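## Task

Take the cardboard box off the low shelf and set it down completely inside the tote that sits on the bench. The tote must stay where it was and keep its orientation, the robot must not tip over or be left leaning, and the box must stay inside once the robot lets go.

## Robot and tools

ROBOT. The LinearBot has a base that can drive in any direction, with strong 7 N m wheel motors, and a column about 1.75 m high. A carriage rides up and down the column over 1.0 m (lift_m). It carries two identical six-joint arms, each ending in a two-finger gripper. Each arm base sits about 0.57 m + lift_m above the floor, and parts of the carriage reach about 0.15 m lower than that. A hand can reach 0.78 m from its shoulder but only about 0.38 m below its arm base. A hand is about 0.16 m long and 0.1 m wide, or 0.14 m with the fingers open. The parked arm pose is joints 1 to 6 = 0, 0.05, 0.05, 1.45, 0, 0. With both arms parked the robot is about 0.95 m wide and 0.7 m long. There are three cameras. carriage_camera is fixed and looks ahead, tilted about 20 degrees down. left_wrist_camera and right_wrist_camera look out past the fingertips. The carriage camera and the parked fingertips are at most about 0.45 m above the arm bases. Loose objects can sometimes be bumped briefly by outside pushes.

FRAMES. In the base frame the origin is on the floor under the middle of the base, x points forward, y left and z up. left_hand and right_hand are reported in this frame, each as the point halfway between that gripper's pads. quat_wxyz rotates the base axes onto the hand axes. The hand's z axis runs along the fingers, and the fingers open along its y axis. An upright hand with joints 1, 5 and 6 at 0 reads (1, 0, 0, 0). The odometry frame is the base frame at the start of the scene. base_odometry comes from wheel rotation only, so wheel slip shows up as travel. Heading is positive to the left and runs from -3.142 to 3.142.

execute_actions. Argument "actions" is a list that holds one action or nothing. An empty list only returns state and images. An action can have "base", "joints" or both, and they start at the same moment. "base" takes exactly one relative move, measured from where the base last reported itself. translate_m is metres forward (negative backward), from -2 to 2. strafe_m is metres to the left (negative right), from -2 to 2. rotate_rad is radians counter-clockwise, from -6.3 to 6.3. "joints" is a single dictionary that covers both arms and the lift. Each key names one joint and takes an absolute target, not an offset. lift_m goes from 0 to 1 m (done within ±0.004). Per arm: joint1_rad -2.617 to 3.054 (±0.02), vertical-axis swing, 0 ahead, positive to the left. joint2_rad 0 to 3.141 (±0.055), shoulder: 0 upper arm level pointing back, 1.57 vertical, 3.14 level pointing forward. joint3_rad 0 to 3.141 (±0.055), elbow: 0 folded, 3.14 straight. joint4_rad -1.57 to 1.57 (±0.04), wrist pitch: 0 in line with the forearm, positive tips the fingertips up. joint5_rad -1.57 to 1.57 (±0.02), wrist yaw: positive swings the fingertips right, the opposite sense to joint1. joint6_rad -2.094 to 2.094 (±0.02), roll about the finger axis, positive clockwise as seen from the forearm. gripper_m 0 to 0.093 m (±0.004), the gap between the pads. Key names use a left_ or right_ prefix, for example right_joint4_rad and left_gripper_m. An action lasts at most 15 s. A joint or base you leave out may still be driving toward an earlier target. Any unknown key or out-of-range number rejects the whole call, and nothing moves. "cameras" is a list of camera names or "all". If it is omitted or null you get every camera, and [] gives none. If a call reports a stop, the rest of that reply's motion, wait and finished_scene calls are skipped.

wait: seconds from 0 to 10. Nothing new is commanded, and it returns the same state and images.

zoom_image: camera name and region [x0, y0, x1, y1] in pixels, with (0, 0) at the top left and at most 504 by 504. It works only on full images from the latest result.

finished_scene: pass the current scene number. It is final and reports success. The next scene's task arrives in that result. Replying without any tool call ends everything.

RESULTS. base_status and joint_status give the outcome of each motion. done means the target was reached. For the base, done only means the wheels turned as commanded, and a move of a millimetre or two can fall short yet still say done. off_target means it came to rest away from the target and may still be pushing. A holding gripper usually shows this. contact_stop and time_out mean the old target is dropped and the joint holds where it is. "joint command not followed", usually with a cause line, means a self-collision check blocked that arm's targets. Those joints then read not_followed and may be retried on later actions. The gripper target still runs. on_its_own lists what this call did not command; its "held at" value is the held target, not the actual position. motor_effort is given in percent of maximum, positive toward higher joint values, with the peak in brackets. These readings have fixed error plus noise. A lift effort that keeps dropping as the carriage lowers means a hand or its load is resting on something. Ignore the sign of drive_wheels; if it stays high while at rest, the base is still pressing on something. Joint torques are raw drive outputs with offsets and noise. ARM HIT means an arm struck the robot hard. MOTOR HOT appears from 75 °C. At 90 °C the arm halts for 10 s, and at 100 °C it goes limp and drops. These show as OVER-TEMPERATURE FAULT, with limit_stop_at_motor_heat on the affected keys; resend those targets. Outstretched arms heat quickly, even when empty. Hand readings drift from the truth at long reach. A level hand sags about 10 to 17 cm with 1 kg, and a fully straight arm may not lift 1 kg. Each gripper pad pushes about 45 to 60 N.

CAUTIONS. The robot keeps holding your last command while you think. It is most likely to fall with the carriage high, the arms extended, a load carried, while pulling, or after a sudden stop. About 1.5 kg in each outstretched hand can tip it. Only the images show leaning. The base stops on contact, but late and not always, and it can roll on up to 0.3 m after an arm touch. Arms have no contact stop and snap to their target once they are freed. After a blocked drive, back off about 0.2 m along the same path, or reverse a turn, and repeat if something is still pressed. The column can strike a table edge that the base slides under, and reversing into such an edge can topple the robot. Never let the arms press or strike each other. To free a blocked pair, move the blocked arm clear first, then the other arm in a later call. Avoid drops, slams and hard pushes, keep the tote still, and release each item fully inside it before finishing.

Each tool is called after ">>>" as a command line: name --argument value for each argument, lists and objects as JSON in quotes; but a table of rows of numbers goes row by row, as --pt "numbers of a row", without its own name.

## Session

>>> execute_actions --actions '[{"joints":{"lift_m":0.0}}]' --cameras '["carriage_camera"]'

Scene clock: 1.73 s.
Joint torques (N m, as the arm reports them, + toward a larger angle): left_arm=[-0.06  3.7   6.49 -0.21  0.05 -0.1 ] | right_arm=[ 0.2   3.27  6.76 -0.27 -0.04 -0.01]
base_odometry: x=+0.000 y=+0.000 heading=+0.000 (m, m, rad; odometry frame)
base_status: not commanded
joint_positions: lift_m=+0.000 left_joint1_rad=-0.019 left_joint2_rad=+0.058 left_joint3_rad=+0.040 left_joint4_rad=+1.506 left_joint5_rad=-0.040 left_joint6_rad=+0.050 left_gripper_m=+0.094 right_joint1_rad=-0.025 right_joint2_rad=+0.056 right_joint3_rad=+0.022 right_joint4_rad=+1.480 right_joint5_rad=+0.043 right_joint6_rad=+0.024 right_gripper_m=+0.094
joint_status: all done
motor_effort: lift_m=+28(34) drive_wheels=-1(1) (%)
left_hand: x=+0.2930 y=+0.3316 z=+1.0167 quat_wxyz=(+0.999, -0.018, +0.042, +0.016) (m; base frame)
right_hand: x=+0.3038 y=-0.3335 z=+1.0112 quat_wxyz=(+0.998, +0.023, +0.062, -0.002) (m; base frame)
pictures: carriage_camera
Images, in order (width x height): carriage_camera 672x504.

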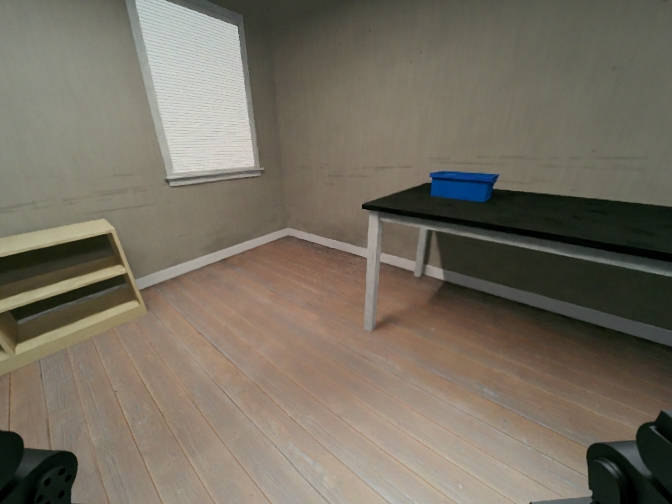

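>>> execute_actions --actions '[{"base":{"rotate_rad":1.0},"joints":{"lift_m":0.2}}]' --cameras '["carriage_camera"]'

Scene clock: 8.70 s.
Joint torques (N m, as the arm reports them, + toward a larger angle): left_arm=[-0.06  3.72  6.5  -0.2   0.04 -0.11] | right_arm=[ 0.16  3.25  6.9  -0.25 -0.02 -0.03]
base_odometry: x=+0.000 y=+0.000 heading=+1.000 (m, m, rad; odometry frame)
base_status: done
joint_positions: lift_m=+0.200 left_joint1_rad=-0.019 left_joint2_rad=+0.058 left_joint3_rad=+0.040 left_joint4_rad=+1.505 left_joint5_rad=-0.040 left_joint6_rad=+0.050 left_gripper_m=+0.094 right_joint1_rad=-0.025 right_joint2_rad=+0.056 right_joint3_rad=+0.022 right_joint4_rad=+1.479 right_joint5_rad=+0.043 right_joint6_rad=+0.024 right_gripper_m=+0.094
joint_status: all done
motor_effort: lift_m=+26(39) drive_wheels=+6(16) (%)
left_hand: x=+0.2933 y=+0.3316 z=+1.2168 quat_wxyz=(+0.999, -0.018, +0.043, +0.016) (m; base frame)
right_hand: x=+0.3039 y=-0.3335 z=+1.2113 quat_wxyz=(+0.998, +0.023, +0.062, -0.002) (m; base frame)
pictures: carriage_camera
Images, in order (width x height): carriage_camera 672x504.

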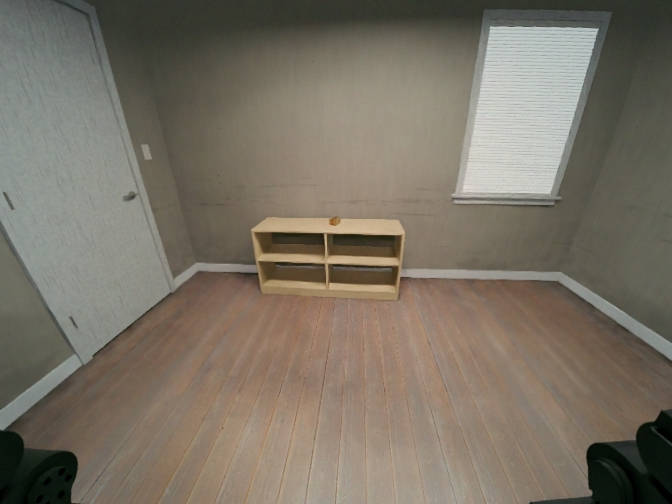

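>>> execute_actions --actions '[{"base":{"translate_m":1.3},"joints":{"right_joint2_rad":1.9,"right_joint3_rad":1.2,"right_joint4_rad":-0.4}}]' --cameras '[]'

>>> execute_actions --actions '[{"base":{"strafe_m":0.33}}]' --cameras '["carriage_camera","right_wrist_camera"]'

Scene clock: 17.37 s.
Joint torques (N m, as the arm reports them, + toward a larger angle): left_arm=[-0.07  3.72  6.55 -0.2   0.04 -0.1 ] | right_arm=[ 0.32 -9.38  8.94  1.45  0.03  0.  ]
base_odometry: x=+0.701 y=+1.095 heading=+1.001 (m, m, rad; odometry frame)
base_status: done
joint_positions: lift_m=+0.200 left_joint1_rad=-0.019 left_joint2_rad=+0.058 left_joint3_rad=+0.040 left_joint4_rad=+1.505 left_joint5_rad=-0.040 left_joint6_rad=+0.050 left_gripper_m=+0.094 right_joint1_rad=-0.025 right_joint2_rad=+1.900 right_joint3_rad=+1.179 right_joint4_rad=-0.404 right_joint5_rad=+0.043 right_joint6_rad=+0.024 right_gripper_m=+0.094
joint_status: all done
motor_effort: lift_m=+28(28) drive_wheels=+7(25) (%)
left_hand: x=+0.2933 y=+0.3316 z=+1.2167 quat_wxyz=(+0.999, -0.018, +0.043, +0.016) (m; base frame)
right_hand: x=+0.7047 y=-0.3435 z=+0.8126 quat_wxyz=(+0.221, +0.029, +0.975, -0.021) (m; base frame)
pictures: none
No camera images: the call's "cameras" was empty. Leave "cameras" out to get every camera's image.

Scene clock: 20.03 s.
Joint torques (N m, as the arm reports them, + toward a larger angle): left_arm=[-0.09  3.68  6.55 -0.21  0.03 -0.1 ] | right_arm=[ 0.27 -9.37  8.98  1.45  0.    0.  ]
base_odometry: x=+0.424 y=+1.273 heading=+1.000 (m, m, rad; odometry frame)
base_status: done
joint_positions: lift_m=+0.200 left_joint1_rad=-0.019 left_joint2_rad=+0.058 left_joint3_rad=+0.040 left_joint4_rad=+1.505 left_joint5_rad=-0.040 left_joint6_rad=+0.050 left_gripper_m=+0.094 right_joint1_rad=-0.025 right_joint2_rad=+1.900 right_joint3_rad=+1.179 right_joint4_rad=-0.403 right_joint5_rad=+0.043 right_joint6_rad=+0.024 right_gripper_m=+0.094
joint_status: not commanded
motor_effort: lift_m=+27(28) drive_wheels=+2(14) (%)
left_hand: x=+0.2932 y=+0.3316 z=+1.2168 quat_wxyz=(+0.999, -0.018, +0.042, +0.016) (m; base frame)
right_hand: x=+0.7048 y=-0.3435 z=+0.8127 quat_wxyz=(+0.221, +0.029, +0.975, -0.021) (m; base frame)
pictures: carriage_camera, right_wrist_camera
Images, in order (width x height): carriage_camera 672x504, right_wrist_camera 672x504.

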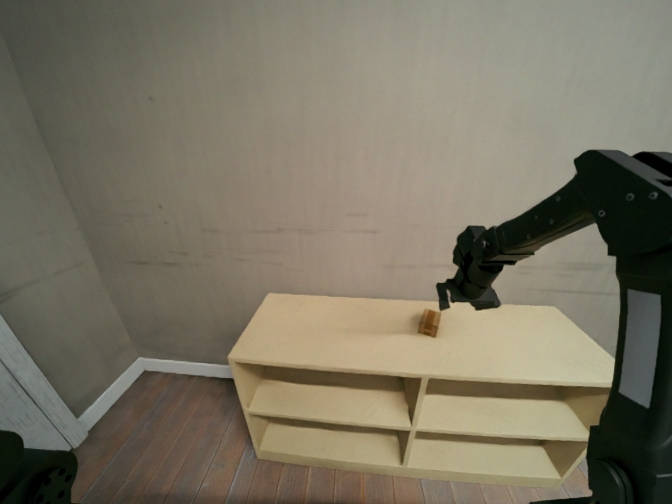

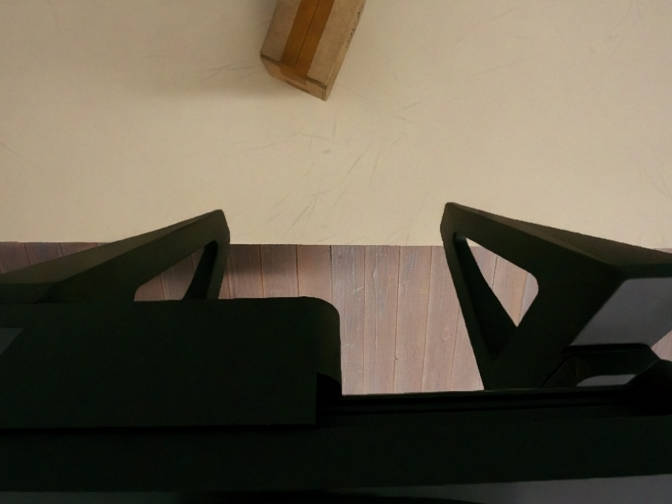

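>>> execute_actions --actions '[{"base":{"translate_m":0.17}}]' --cameras '["right_wrist_camera"]'

Scene clock: 24.90 s.
Joint torques (N m, as the arm reports them, + toward a larger angle): left_arm=[-0.02  3.76  6.52 -0.18  0.05 -0.1 ] | right_arm=[ 0.13 -9.34  9.04  1.44  0.01  0.  ]
base_odometry: x=+0.515 y=+1.416 heading=+1.001 (m, m, rad; odometry frame)
base_status: done
joint_positions: lift_m=+0.200 left_joint1_rad=-0.019 left_joint2_rad=+0.058 left_joint3_rad=+0.040 left_joint4_rad=+1.505 left_joint5_rad=-0.040 left_joint6_rad=+0.050 left_gripper_m=+0.094 right_joint1_rad=-0.025 right_joint2_rad=+1.900 right_joint3_rad=+1.179 right_joint4_rad=-0.403 right_joint5_rad=+0.043 right_joint6_rad=+0.024 right_gripper_m=+0.094
joint_status: not commanded
motor_effort: lift_m=+28(29) drive_wheels=+5(16) (%)
left_hand: x=+0.2933 y=+0.3316 z=+1.2167 quat_wxyz=(+0.999, -0.018, +0.043, +0.016) (m; base frame)
right_hand: x=+0.7048 y=-0.3435 z=+0.8127 quat_wxyz=(+0.221, +0.029, +0.975, -0.021) (m; base frame)
pictures: right_wrist_camera
Images, in order (width x height): right_wrist_camera 672x504.

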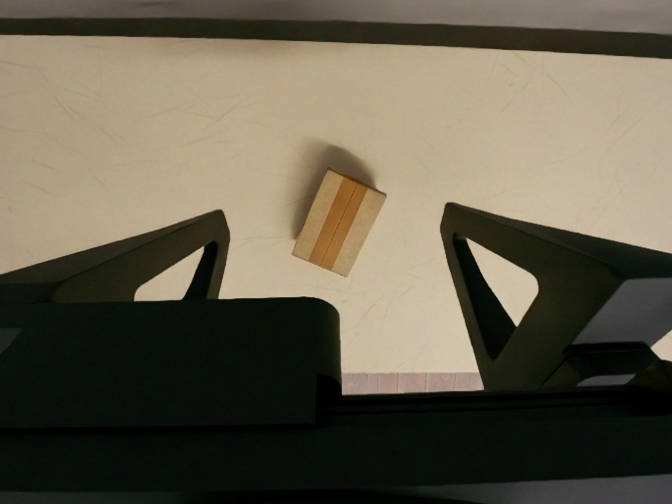

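>>> execute_actions --actions '[{"joints":{"lift_m":0.08,"right_joint6_rad":0.42}}]' --cameras '["right_wrist_camera"]'

Scene clock: 31.57 s.
Joint torques (N m, as the arm reports them, + toward a larger angle): left_arm=[-0.02  3.72  6.55 -0.21  0.05 -0.1 ] | right_arm=[ 0.3  -9.59  8.52  1.42  0.05  0.07]
base_odometry: x=+0.515 y=+1.416 heading=+1.001 (m, m, rad; odometry frame)
base_status: not commanded
joint_positions: lift_m=+0.080 left_joint1_rad=-0.019 left_joint2_rad=+0.058 left_joint3_rad=+0.040 left_joint4_rad=+1.505 left_joint5_rad=-0.040 left_joint6_rad=+0.050 left_gripper_m=+0.094 right_joint1_rad=-0.025 right_joint2_rad=+1.901 right_joint3_rad=+1.186 right_joint4_rad=-0.402 right_joint5_rad=+0.043 right_joint6_rad=+0.413 right_gripper_m=+0.094
joint_status: all done
motor_effort: lift_m=+29(29) drive_wheels=-5(5) (%)
left_hand: x=+0.2933 y=+0.3316 z=+1.0967 quat_wxyz=(+0.999, -0.018, +0.043, +0.016) (m; base frame)
right_hand: x=+0.7074 y=-0.3435 z=+0.6944 quat_wxyz=(+0.225, +0.216, +0.950, +0.023) (m; base frame)
pictures: right_wrist_camera
Images, in order (width x height): right_wrist_camera 672x504.

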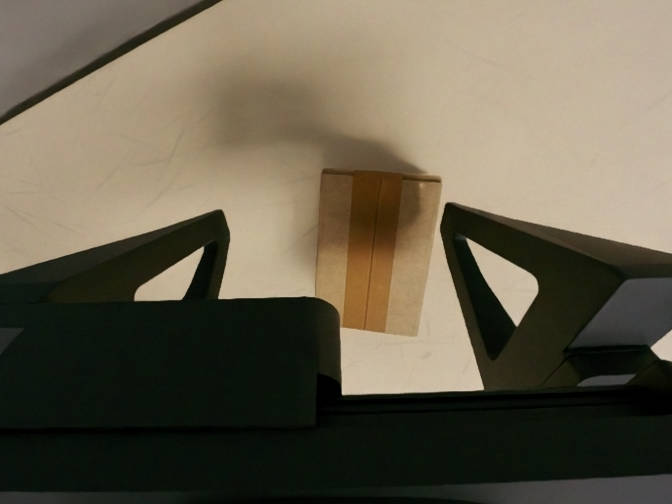

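>>> execute_actions --actions '[{"base":{"strafe_m":-0.02},"joints":{"lift_m":0.01}}]' --cameras '["right_wrist_camera"]'

Scene clock: 36.13 s.
Joint torques (N m, as the arm reports them, + toward a larger angle): left_arm=[-0.05  3.79  6.55 -0.22  0.05 -0.1 ] | right_arm=[ 0.07 -9.02  8.31  1.4  -0.02  0.06]
base_odometry: x=+0.532 y=+1.406 heading=+1.001 (m, m, rad; odometry frame)
base_status: done
joint_positions: lift_m=+0.010 left_joint1_rad=-0.019 left_joint2_rad=+0.058 left_joint3_rad=+0.040 left_joint4_rad=+1.505 left_joint5_rad=-0.039 left_joint6_rad=+0.050 left_gripper_m=+0.094 right_joint1_rad=-0.024 right_joint2_rad=+1.893 right_joint3_rad=+1.191 right_joint4_rad=-0.394 right_joint5_rad=+0.050 right_joint6_rad=+0.412 right_gripper_m=+0.094
joint_status: all done
motor_effort: lift_m=+28(35) drive_wheels=+4(12) (%)
left_hand: x=+0.2932 y=+0.3316 z=+1.0267 quat_wxyz=(+0.999, -0.018, +0.042, +0.016) (m; base frame)
right_hand: x=+0.7115 y=-0.3443 z=+0.6305 quat_wxyz=(+0.235, +0.216, +0.947, +0.022) (m; base frame)
pictures: right_wrist_camera
Images, in order (width x height): right_wrist_camera 672x504.

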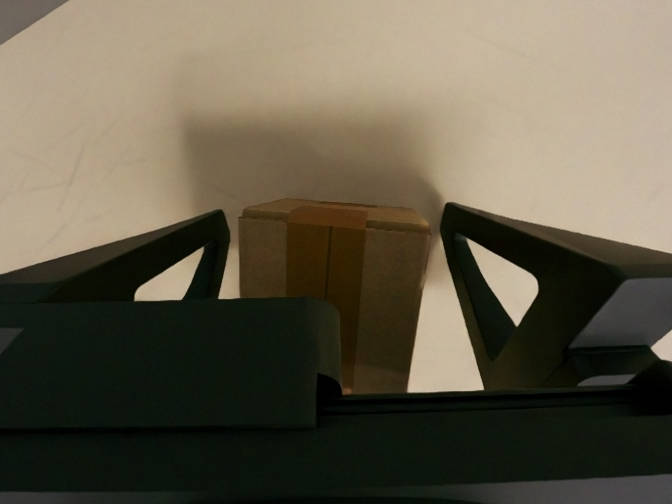

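>>> execute_actions --actions '[{"joints":{"right_gripper_m":0.03}}]' --cameras '[]'

>>> execute_actions --actions '[{"joints":{"lift_m":0.6}}]' --cameras '[]'

>>> execute_actions --actions '[{"base":{"translate_m":-0.3}}]' --cameras '[]'

>>> execute_actions --actions '[{"base":{"rotate_rad":-1.5}}]' --cameras '["carriage_camera"]'

Scene clock: 41.83 s.
Joint torques (N m, as the arm reports them, + toward a larger angle): left_arm=[-0.03  3.73  6.51 -0.2   0.04 -0.1 ] | right_arm=[ 0.11 -8.9   8.12  1.39 -0.01  0.04]
base_odometry: x=+0.532 y=+1.406 heading=+1.001 (m, m, rad; odometry frame)
base_status: not commanded
joint_positions: lift_m=+0.010 left_joint1_rad=-0.019 left_joint2_rad=+0.058 left_joint3_rad=+0.040 left_joint4_rad=+1.505 left_joint5_rad=-0.039 left_joint6_rad=+0.050 left_gripper_m=+0.094 right_joint1_rad=-0.024 right_joint2_rad=+1.893 right_joint3_rad=+1.191 right_joint4_rad=-0.394 right_joint5_rad=+0.048 right_joint6_rad=+0.413 right_gripper_m=+0.061
joint_status: right_gripper_m off_target (ended at +0.061, target +0.030)
motor_effort: lift_m=+28(28) drive_wheels=+4(4) (%)
left_hand: x=+0.2932 y=+0.3316 z=+1.0267 quat_wxyz=(+0.999, -0.018, +0.042, +0.016) (m; base frame)
right_hand: x=+0.7115 y=-0.3440 z=+0.6305 quat_wxyz=(+0.235, +0.216, +0.947, +0.023) (m; base frame)
pictures: none
No camera images: the call's "cameras" was empty. Leave "cameras" out to get every camera's image.

Scene clock: 44.73 s.
Joint torques (N m, as the arm reports them, + toward a larger angle): left_arm=[-0.06  3.68  6.54 -0.2   0.05 -0.1 ] | right_arm=[ 0.17 -9.79  8.24  1.46  0.01  0.06]
base_odometry: x=+0.532 y=+1.406 heading=+1.001 (m, m, rad; odometry frame)
base_status: not commanded
joint_positions: lift_m=+0.600 left_joint1_rad=-0.019 left_joint2_rad=+0.058 left_joint3_rad=+0.040 left_joint4_rad=+1.505 left_joint5_rad=-0.039 left_joint6_rad=+0.050 left_gripper_m=+0.094 right_joint1_rad=-0.024 right_joint2_rad=+1.904 right_joint3_rad=+1.191 right_joint4_rad=-0.402 right_joint5_rad=+0.047 right_joint6_rad=+0.413 right_gripper_m=+0.061
joint_status: all done
motor_effort: lift_m=+26(36) drive_wheels=+4(5) (%)
left_hand: x=+0.2932 y=+0.3316 z=+1.6168 quat_wxyz=(+0.999, -0.018, +0.042, +0.016) (m; base frame)
right_hand: x=+0.7088 y=-0.3438 z=+1.2150 quat_wxyz=(+0.226, +0.216, +0.950, +0.021) (m; base frame)
pictures: none
No camera images: the call's "cameras" was empty. Leave "cameras" out to get every camera's image.

Scene clock: 47.33 s.
Joint torques (N m, as the arm reports them, + toward a larger angle): left_arm=[-0.04  3.67  6.57 -0.22  0.05 -0.1 ] | right_arm=[ 0.11 -9.74  8.32  1.41  0.04  0.07]
base_odometry: x=+0.370 y=+1.153 heading=+1.001 (m, m, rad; odometry frame)
base_status: done
joint_positions: lift_m=+0.600 left_joint1_rad=-0.019 left_joint2_rad=+0.058 left_joint3_rad=+0.040 left_joint4_rad=+1.506 left_joint5_rad=-0.039 left_joint6_rad=+0.050 left_gripper_m=+0.094 right_joint1_rad=-0.024 right_joint2_rad=+1.904 right_joint3_rad=+1.191 right_joint4_rad=-0.403 right_joint5_rad=+0.047 right_joint6_rad=+0.413 right_gripper_m=+0.061
joint_status: not commanded
motor_effort: lift_m=+28(27) drive_wheels=+0(13) (%)
left_hand: x=+0.2930 y=+0.3316 z=+1.6168 quat_wxyz=(+0.999, -0.018, +0.042, +0.016) (m; base frame)
right_hand: x=+0.7086 y=-0.3438 z=+1.2149 quat_wxyz=(+0.226, +0.216, +0.950, +0.021) (m; base frame)
pictures: none
No camera images: the call's "cameras" was empty. Leave "cameras" out to get every camera's image.

Scene clock: 50.37 s.
Joint torques (N m, as the arm reports them, + toward a larger angle): left_arm=[-0.03  3.76  6.53 -0.19  0.04 -0.1 ] | right_arm=[ 0.44 -9.69  8.31  1.47  0.04  0.07]
base_odometry: x=+0.371 y=+1.153 heading=-0.498 (m, m, rad; odometry frame)
base_status: done
joint_positions: lift_m=+0.600 left_joint1_rad=-0.019 left_joint2_rad=+0.058 left_joint3_rad=+0.040 left_joint4_rad=+1.505 left_joint5_rad=-0.039 left_joint6_rad=+0.050 left_gripper_m=+0.094 right_joint1_rad=-0.028 right_joint2_rad=+1.904 right_joint3_rad=+1.191 right_joint4_rad=-0.403 right_joint5_rad=+0.046 right_joint6_rad=+0.413 right_gripper_m=+0.061
joint_status: not commanded
motor_effort: lift_m=+28(27) drive_wheels=+7(18) (%)
left_hand: x=+0.2932 y=+0.3316 z=+1.6168 quat_wxyz=(+0.999, -0.018, +0.042, +0.016) (m; base frame)
right_hand: x=+0.7085 y=-0.3452 z=+1.2149 quat_wxyz=(+0.225, +0.218, +0.949, +0.021) (m; base frame)
pictures: carriage_camera
Images, in order (width x height): carriage_camera 672x504.

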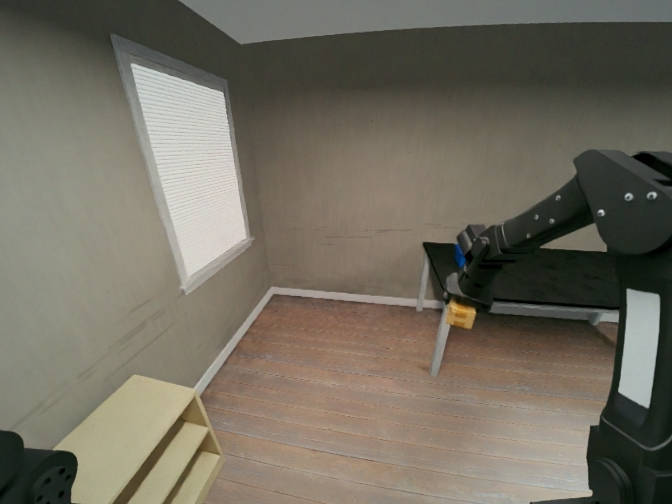

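>>> execute_actions --actions '[{"base":{"rotate_rad":-0.4}}]' --cameras '[]'

>>> execute_actions --actions '[{"base":{"translate_m":1.2}}]' --cameras '["carriage_camera"]'

Scene clock: 57.73 s.
Joint torques (N m, as the arm reports them, + toward a larger angle): left_arm=[-0.04  3.75  6.52 -0.21  0.05 -0.1 ] | right_arm=[ 0.4  -9.68  8.26  1.47  0.03  0.07]
base_odometry: x=+0.371 y=+1.153 heading=-0.898 (m, m, rad; odometry frame)
base_status: done
joint_positions: lift_m=+0.600 left_joint1_rad=-0.019 left_joint2_rad=+0.058 left_joint3_rad=+0.040 left_joint4_rad=+1.506 left_joint5_rad=-0.039 left_joint6_rad=+0.050 left_gripper_m=+0.094 right_joint1_rad=-0.026 right_joint2_rad=+1.904 right_joint3_rad=+1.191 right_joint4_rad=-0.403 right_joint5_rad=+0.045 right_joint6_rad=+0.413 right_gripper_m=+0.061
joint_status: not commanded
motor_effort: lift_m=+27(27) drive_wheels=+7(17) (%)
left_hand: x=+0.2931 y=+0.3316 z=+1.6168 quat_wxyz=(+0.999, -0.018, +0.042, +0.016) (m; base frame)
right_hand: x=+0.7086 y=-0.3446 z=+1.2149 quat_wxyz=(+0.225, +0.217, +0.950, +0.022) (m; base frame)
pictures: none
No camera images: the call's "cameras" was empty. Leave "cameras" out to get every camera's image.

Scene clock: 62.53 s.
Joint torques (N m, as the arm reports them, + toward a larger angle): left_arm=[-0.01  3.62  6.54 -0.2   0.05 -0.1 ] | right_arm=[ 0.47 -9.72  8.2   1.44  0.04  0.07]
base_odometry: x=+1.117 y=+0.213 heading=-0.899 (m, m, rad; odometry frame)
base_status: done
joint_positions: lift_m=+0.600 left_joint1_rad=-0.019 left_joint2_rad=+0.058 left_joint3_rad=+0.040 left_joint4_rad=+1.506 left_joint5_rad=-0.039 left_joint6_rad=+0.050 left_gripper_m=+0.094 right_joint1_rad=-0.026 right_joint2_rad=+1.904 right_joint3_rad=+1.191 right_joint4_rad=-0.403 right_joint5_rad=+0.045 right_joint6_rad=+0.413 right_gripper_m=+0.061
joint_status: not commanded
motor_effort: lift_m=+27(28) drive_wheels=+8(25) (%)
left_hand: x=+0.2929 y=+0.3316 z=+1.6168 quat_wxyz=(+0.999, -0.018, +0.042, +0.016) (m; base frame)
right_hand: x=+0.7086 y=-0.3446 z=+1.2149 quat_wxyz=(+0.225, +0.217, +0.950, +0.022) (m; base frame)
pictures: carriage_camera
Images, in order (width x height): carriage_camera 672x504.

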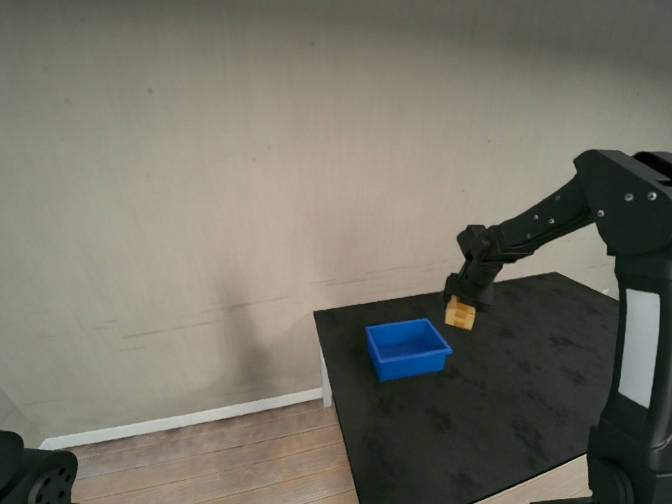

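>>> execute_actions --actions '[{"base":{"rotate_rad":0.18},"joints":{"right_joint2_rad":2.65,"right_joint3_rad":2.55,"right_joint4_rad":-0.75,"right_joint6_rad":0}}]' --cameras '["carriage_camera","right_wrist_camera"]'

Scene clock: 75.50 s.
Joint torques (N m, as the arm reports them, + toward a larger angle): left_arm=[-0.05  3.69  6.52 -0.21  0.05 -0.1 ] | right_arm=[  0.17 -15.32   9.57   1.87   0.02  -0.07]
base_odometry: x=+1.117 y=+0.213 heading=-0.719 (m, m, rad; odometry frame)
base_status: done
joint_positions: lift_m=+0.600 left_joint1_rad=-0.019 left_joint2_rad=+0.058 left_joint3_rad=+0.040 left_joint4_rad=+1.506 left_joint5_rad=-0.039 left_joint6_rad=+0.050 left_gripper_m=+0.094 right_joint1_rad=-0.024 right_joint2_rad=+2.656 right_joint3_rad=+2.534 right_joint4_rad=-0.750 right_joint5_rad=+0.044 right_joint6_rad=+0.007 right_gripper_m=+0.061
joint_status: all done
motor_effort: lift_m=+28(28) drive_wheels=+7(13) (%)
left_hand: x=+0.2931 y=+0.3316 z=+1.6167 quat_wxyz=(+0.999, -0.018, +0.042, +0.016) (m; base frame)
right_hand: x=+0.9317 y=-0.3486 z=+1.2658 quat_wxyz=(+0.342, +0.022, +0.939, -0.024) (m; base frame)
pictures: carriage_camera, right_wrist_camera
Images, in order (width x height): carriage_camera 672x504, right_wrist_camera 672x504.

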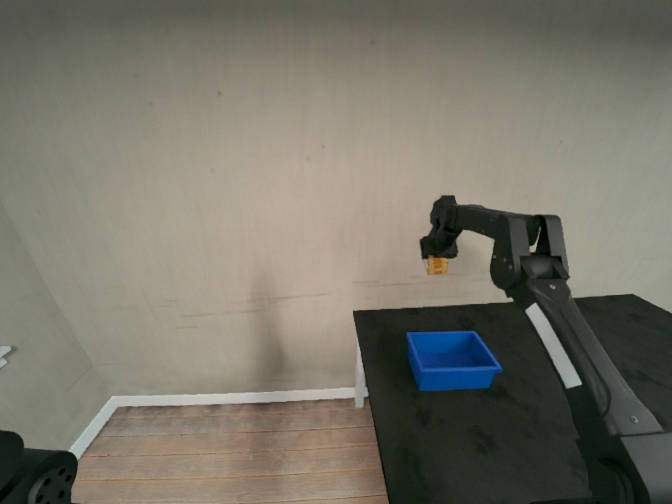

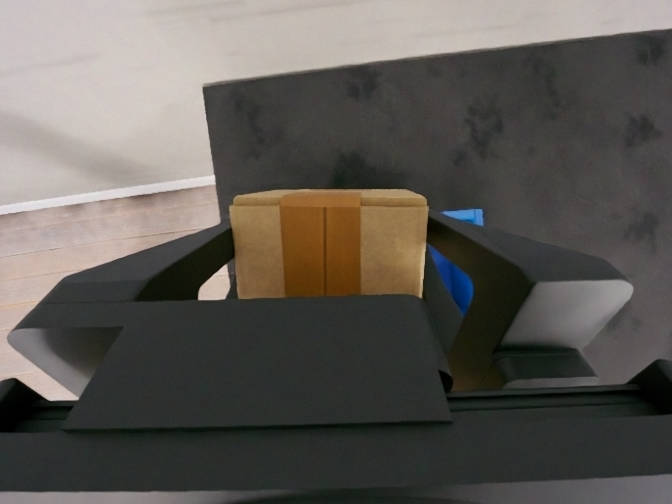

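>>> execute_actions --actions '[{"joints":{"lift_m":0.4}}]' --cameras '["carriage_camera","right_wrist_camera"]'

Scene clock: 87.17 s.
Joint torques (N m, as the arm reports them, + toward a larger angle): left_arm=[-0.03  3.73  6.56 -0.21  0.04 -0.1 ] | right_arm=[  0.1  -15.96   9.58   1.97   0.02  -0.07]
base_odometry: x=+1.117 y=+0.213 heading=-0.719 (m, m, rad; odometry frame)
base_status: not commanded
joint_positions: lift_m=+0.400 left_joint1_rad=-0.019 left_joint2_rad=+0.058 left_joint3_rad=+0.040 left_joint4_rad=+1.506 left_joint5_rad=-0.039 left_joint6_rad=+0.050 left_gripper_m=+0.094 right_joint1_rad=-0.024 right_joint2_rad=+2.664 right_joint3_rad=+2.534 right_joint4_rad=-0.762 right_joint5_rad=+0.044 right_joint6_rad=+0.007 right_gripper_m=+0.061
joint_status: all done
motor_effort: lift_m=+28(32) drive_wheels=+7(7) (%)
left_hand: x=+0.2931 y=+0.3316 z=+1.4167 quat_wxyz=(+0.999, -0.018, +0.042, +0.016) (m; base frame)
right_hand: x=+0.9291 y=-0.3485 z=+1.0583 quat_wxyz=(+0.332, +0.022, +0.943, -0.024) (m; base frame)
pictures: carriage_camera, right_wrist_camera
Images, in order (width x height): carriage_camera 672x504, right_wrist_camera 672x504.

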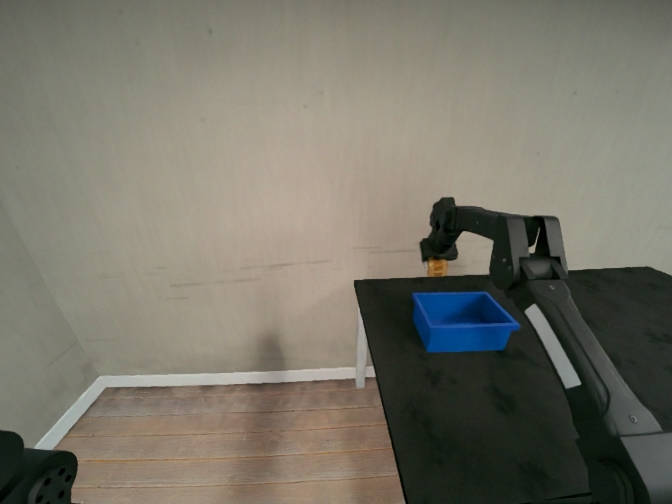

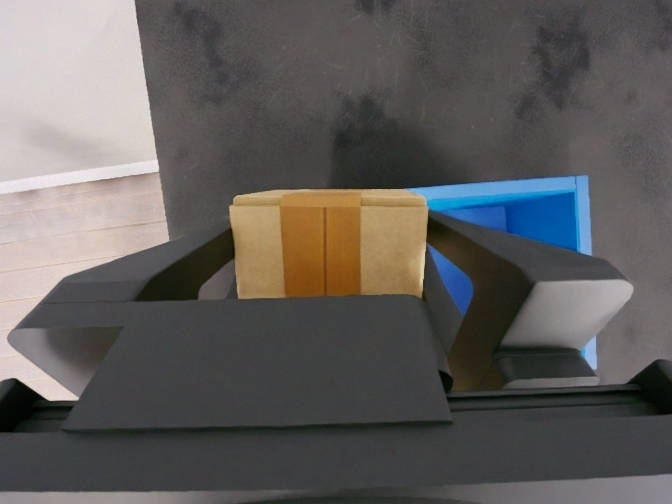

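>>> execute_actions --actions '[{"joints":{"right_joint1_rad":-0.1,"right_joint6_rad":-0.08,"right_joint4_rad":-0.85,"lift_m":0.35}}]' --cameras '["carriage_camera","right_wrist_camera"]'

Scene clock: 91.47 s.
Joint torques (N m, as the arm reports them, + toward a larger angle): left_arm=[-0.05  3.74  6.55 -0.21  0.05 -0.1 ] | right_arm=[  0.76 -16.3    9.38   1.76   0.02  -0.07]
base_odometry: x=+1.117 y=+0.213 heading=-0.720 (m, m, rad; odometry frame)
base_status: not commanded
joint_positions: lift_m=+0.350 left_joint1_rad=-0.019 left_joint2_rad=+0.058 left_joint3_rad=+0.040 left_joint4_rad=+1.506 left_joint5_rad=-0.039 left_joint6_rad=+0.050 left_gripper_m=+0.094 right_joint1_rad=-0.107 right_joint2_rad=+2.668 right_joint3_rad=+2.534 right_joint4_rad=-0.859 right_joint5_rad=+0.044 right_joint6_rad=-0.073 right_gripper_m=+0.061
joint_status: all done
motor_effort: lift_m=+30(28) drive_wheels=+9(9) (%)
left_hand: x=+0.2931 y=+0.3316 z=+1.3667 quat_wxyz=(+0.999, -0.018, +0.042, +0.016) (m; base frame)
right_hand: x=+0.9056 y=-0.4008 z=+0.9922 quat_wxyz=(+0.282, +0.022, +0.958, -0.046) (m; base frame)
pictures: carriage_camera, right_wrist_camera
Images, in order (width x height): carriage_camera 672x504, right_wrist_camera 672x504.

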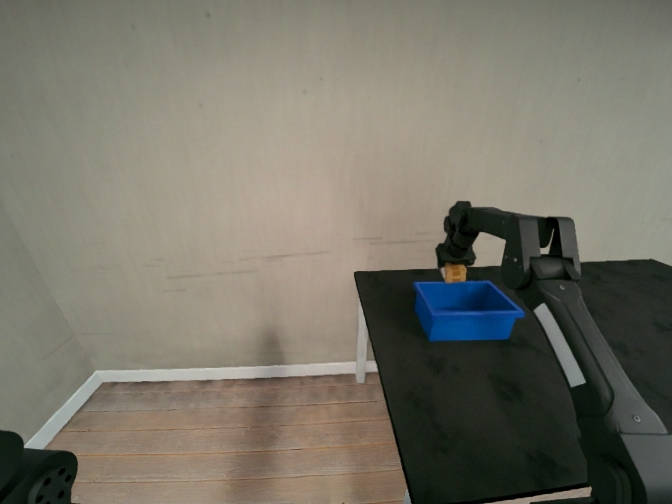

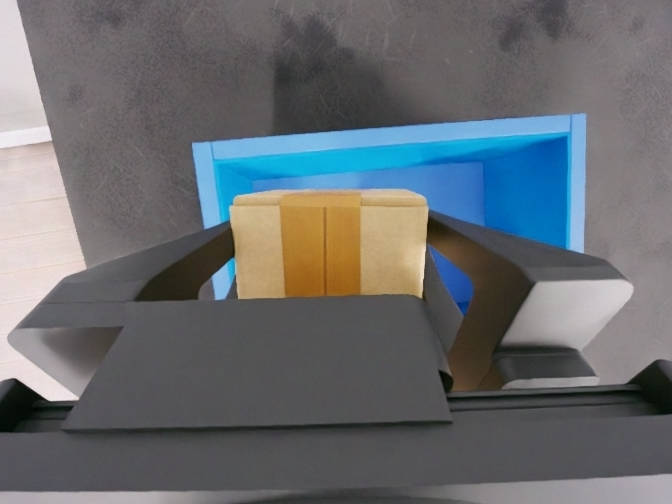

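>>> execute_actions --actions '[{"joints":{"right_gripper_m":0.093}}]' --cameras '[]'

>>> execute_actions --actions '[{"joints":{"lift_m":0.5}}]' --cameras '["carriage_camera","right_wrist_camera"]'

Scene clock: 96.27 s.
Joint torques (N m, as the arm reports them, + toward a larger angle): left_arm=[-0.02  3.74  6.53 -0.21  0.05 -0.1 ] | right_arm=[  0.7  -16.35   9.5    1.76   0.02  -0.1 ]
base_odometry: x=+1.117 y=+0.213 heading=-0.720 (m, m, rad; odometry frame)
base_status: not commanded
joint_positions: lift_m=+0.350 left_joint1_rad=-0.019 left_joint2_rad=+0.058 left_joint3_rad=+0.040 left_joint4_rad=+1.506 left_joint5_rad=-0.039 left_joint6_rad=+0.050 left_gripper_m=+0.094 right_joint1_rad=-0.107 right_joint2_rad=+2.668 right_joint3_rad=+2.534 right_joint4_rad=-0.859 right_joint5_rad=+0.044 right_joint6_rad=-0.073 right_gripper_m=+0.093
joint_status: all done
motor_effort: lift_m=+28(30) drive_wheels=+9(9) (%)
left_hand: x=+0.2931 y=+0.3316 z=+1.3667 quat_wxyz=(+0.999, -0.018, +0.042, +0.016) (m; base frame)
right_hand: x=+0.9056 y=-0.4008 z=+0.9922 quat_wxyz=(+0.282, +0.022, +0.958, -0.046) (m; base frame)
pictures: none
No camera images: the call's "cameras" was empty. Leave "cameras" out to get every camera's image.

Scene clock: 97.40 s.
Joint torques (N m, as the arm reports them, + toward a larger angle): left_arm=[-0.02  3.75  6.58 -0.22  0.04 -0.09] | right_arm=[  0.7  -14.64   9.43   1.69  -0.01  -0.06]
base_odometry: x=+1.117 y=+0.213 heading=-0.719 (m, m, rad; odometry frame)
base_status: not commanded
joint_positions: lift_m=+0.500 left_joint1_rad=-0.019 left_joint2_rad=+0.058 left_joint3_rad=+0.040 left_joint4_rad=+1.505 left_joint5_rad=-0.039 left_joint6_rad=+0.050 left_gripper_m=+0.094 right_joint1_rad=-0.107 right_joint2_rad=+2.644 right_joint3_rad=+2.534 right_joint4_rad=-0.851 right_joint5_rad=+0.044 right_joint6_rad=-0.073 right_gripper_m=+0.093
joint_status: all done
motor_effort: lift_m=+27(32) drive_wheels=+8(9) (%)
left_hand: x=+0.2932 y=+0.3316 z=+1.5168 quat_wxyz=(+0.999, -0.018, +0.042, +0.016) (m; base frame)
right_hand: x=+0.9083 y=-0.4011 z=+1.1580 quat_wxyz=(+0.297, +0.023, +0.954, -0.048) (m; base frame)
pictures: carriage_camera, right_wrist_camera
Images, in order (width x height): carriage_camera 672x504, right_wrist_camera 672x504.

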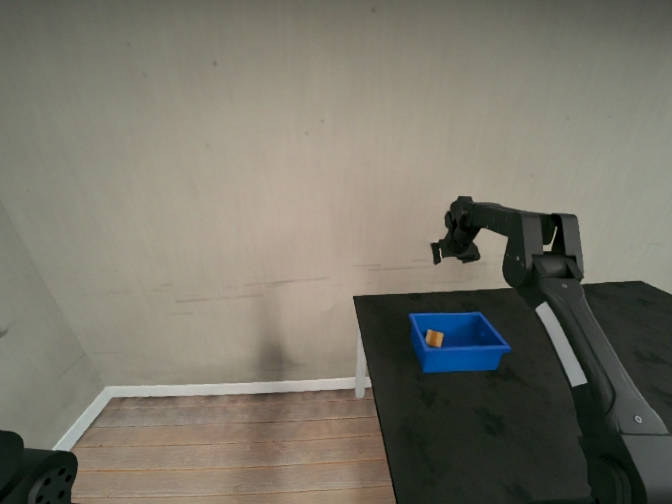

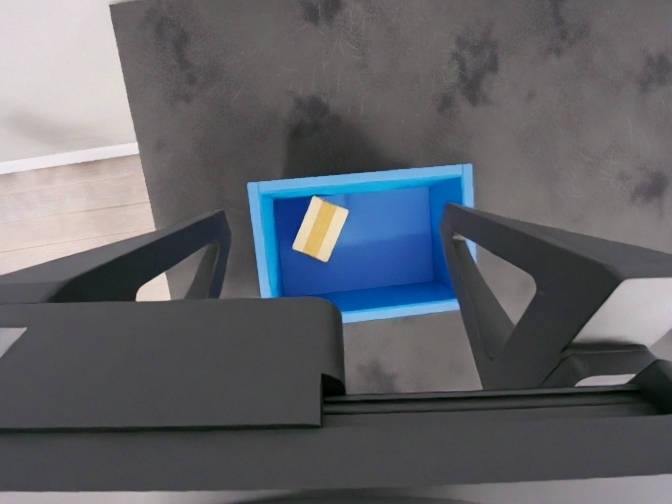

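>>> finished_scene --scene 2

The scene is finished: the task was done.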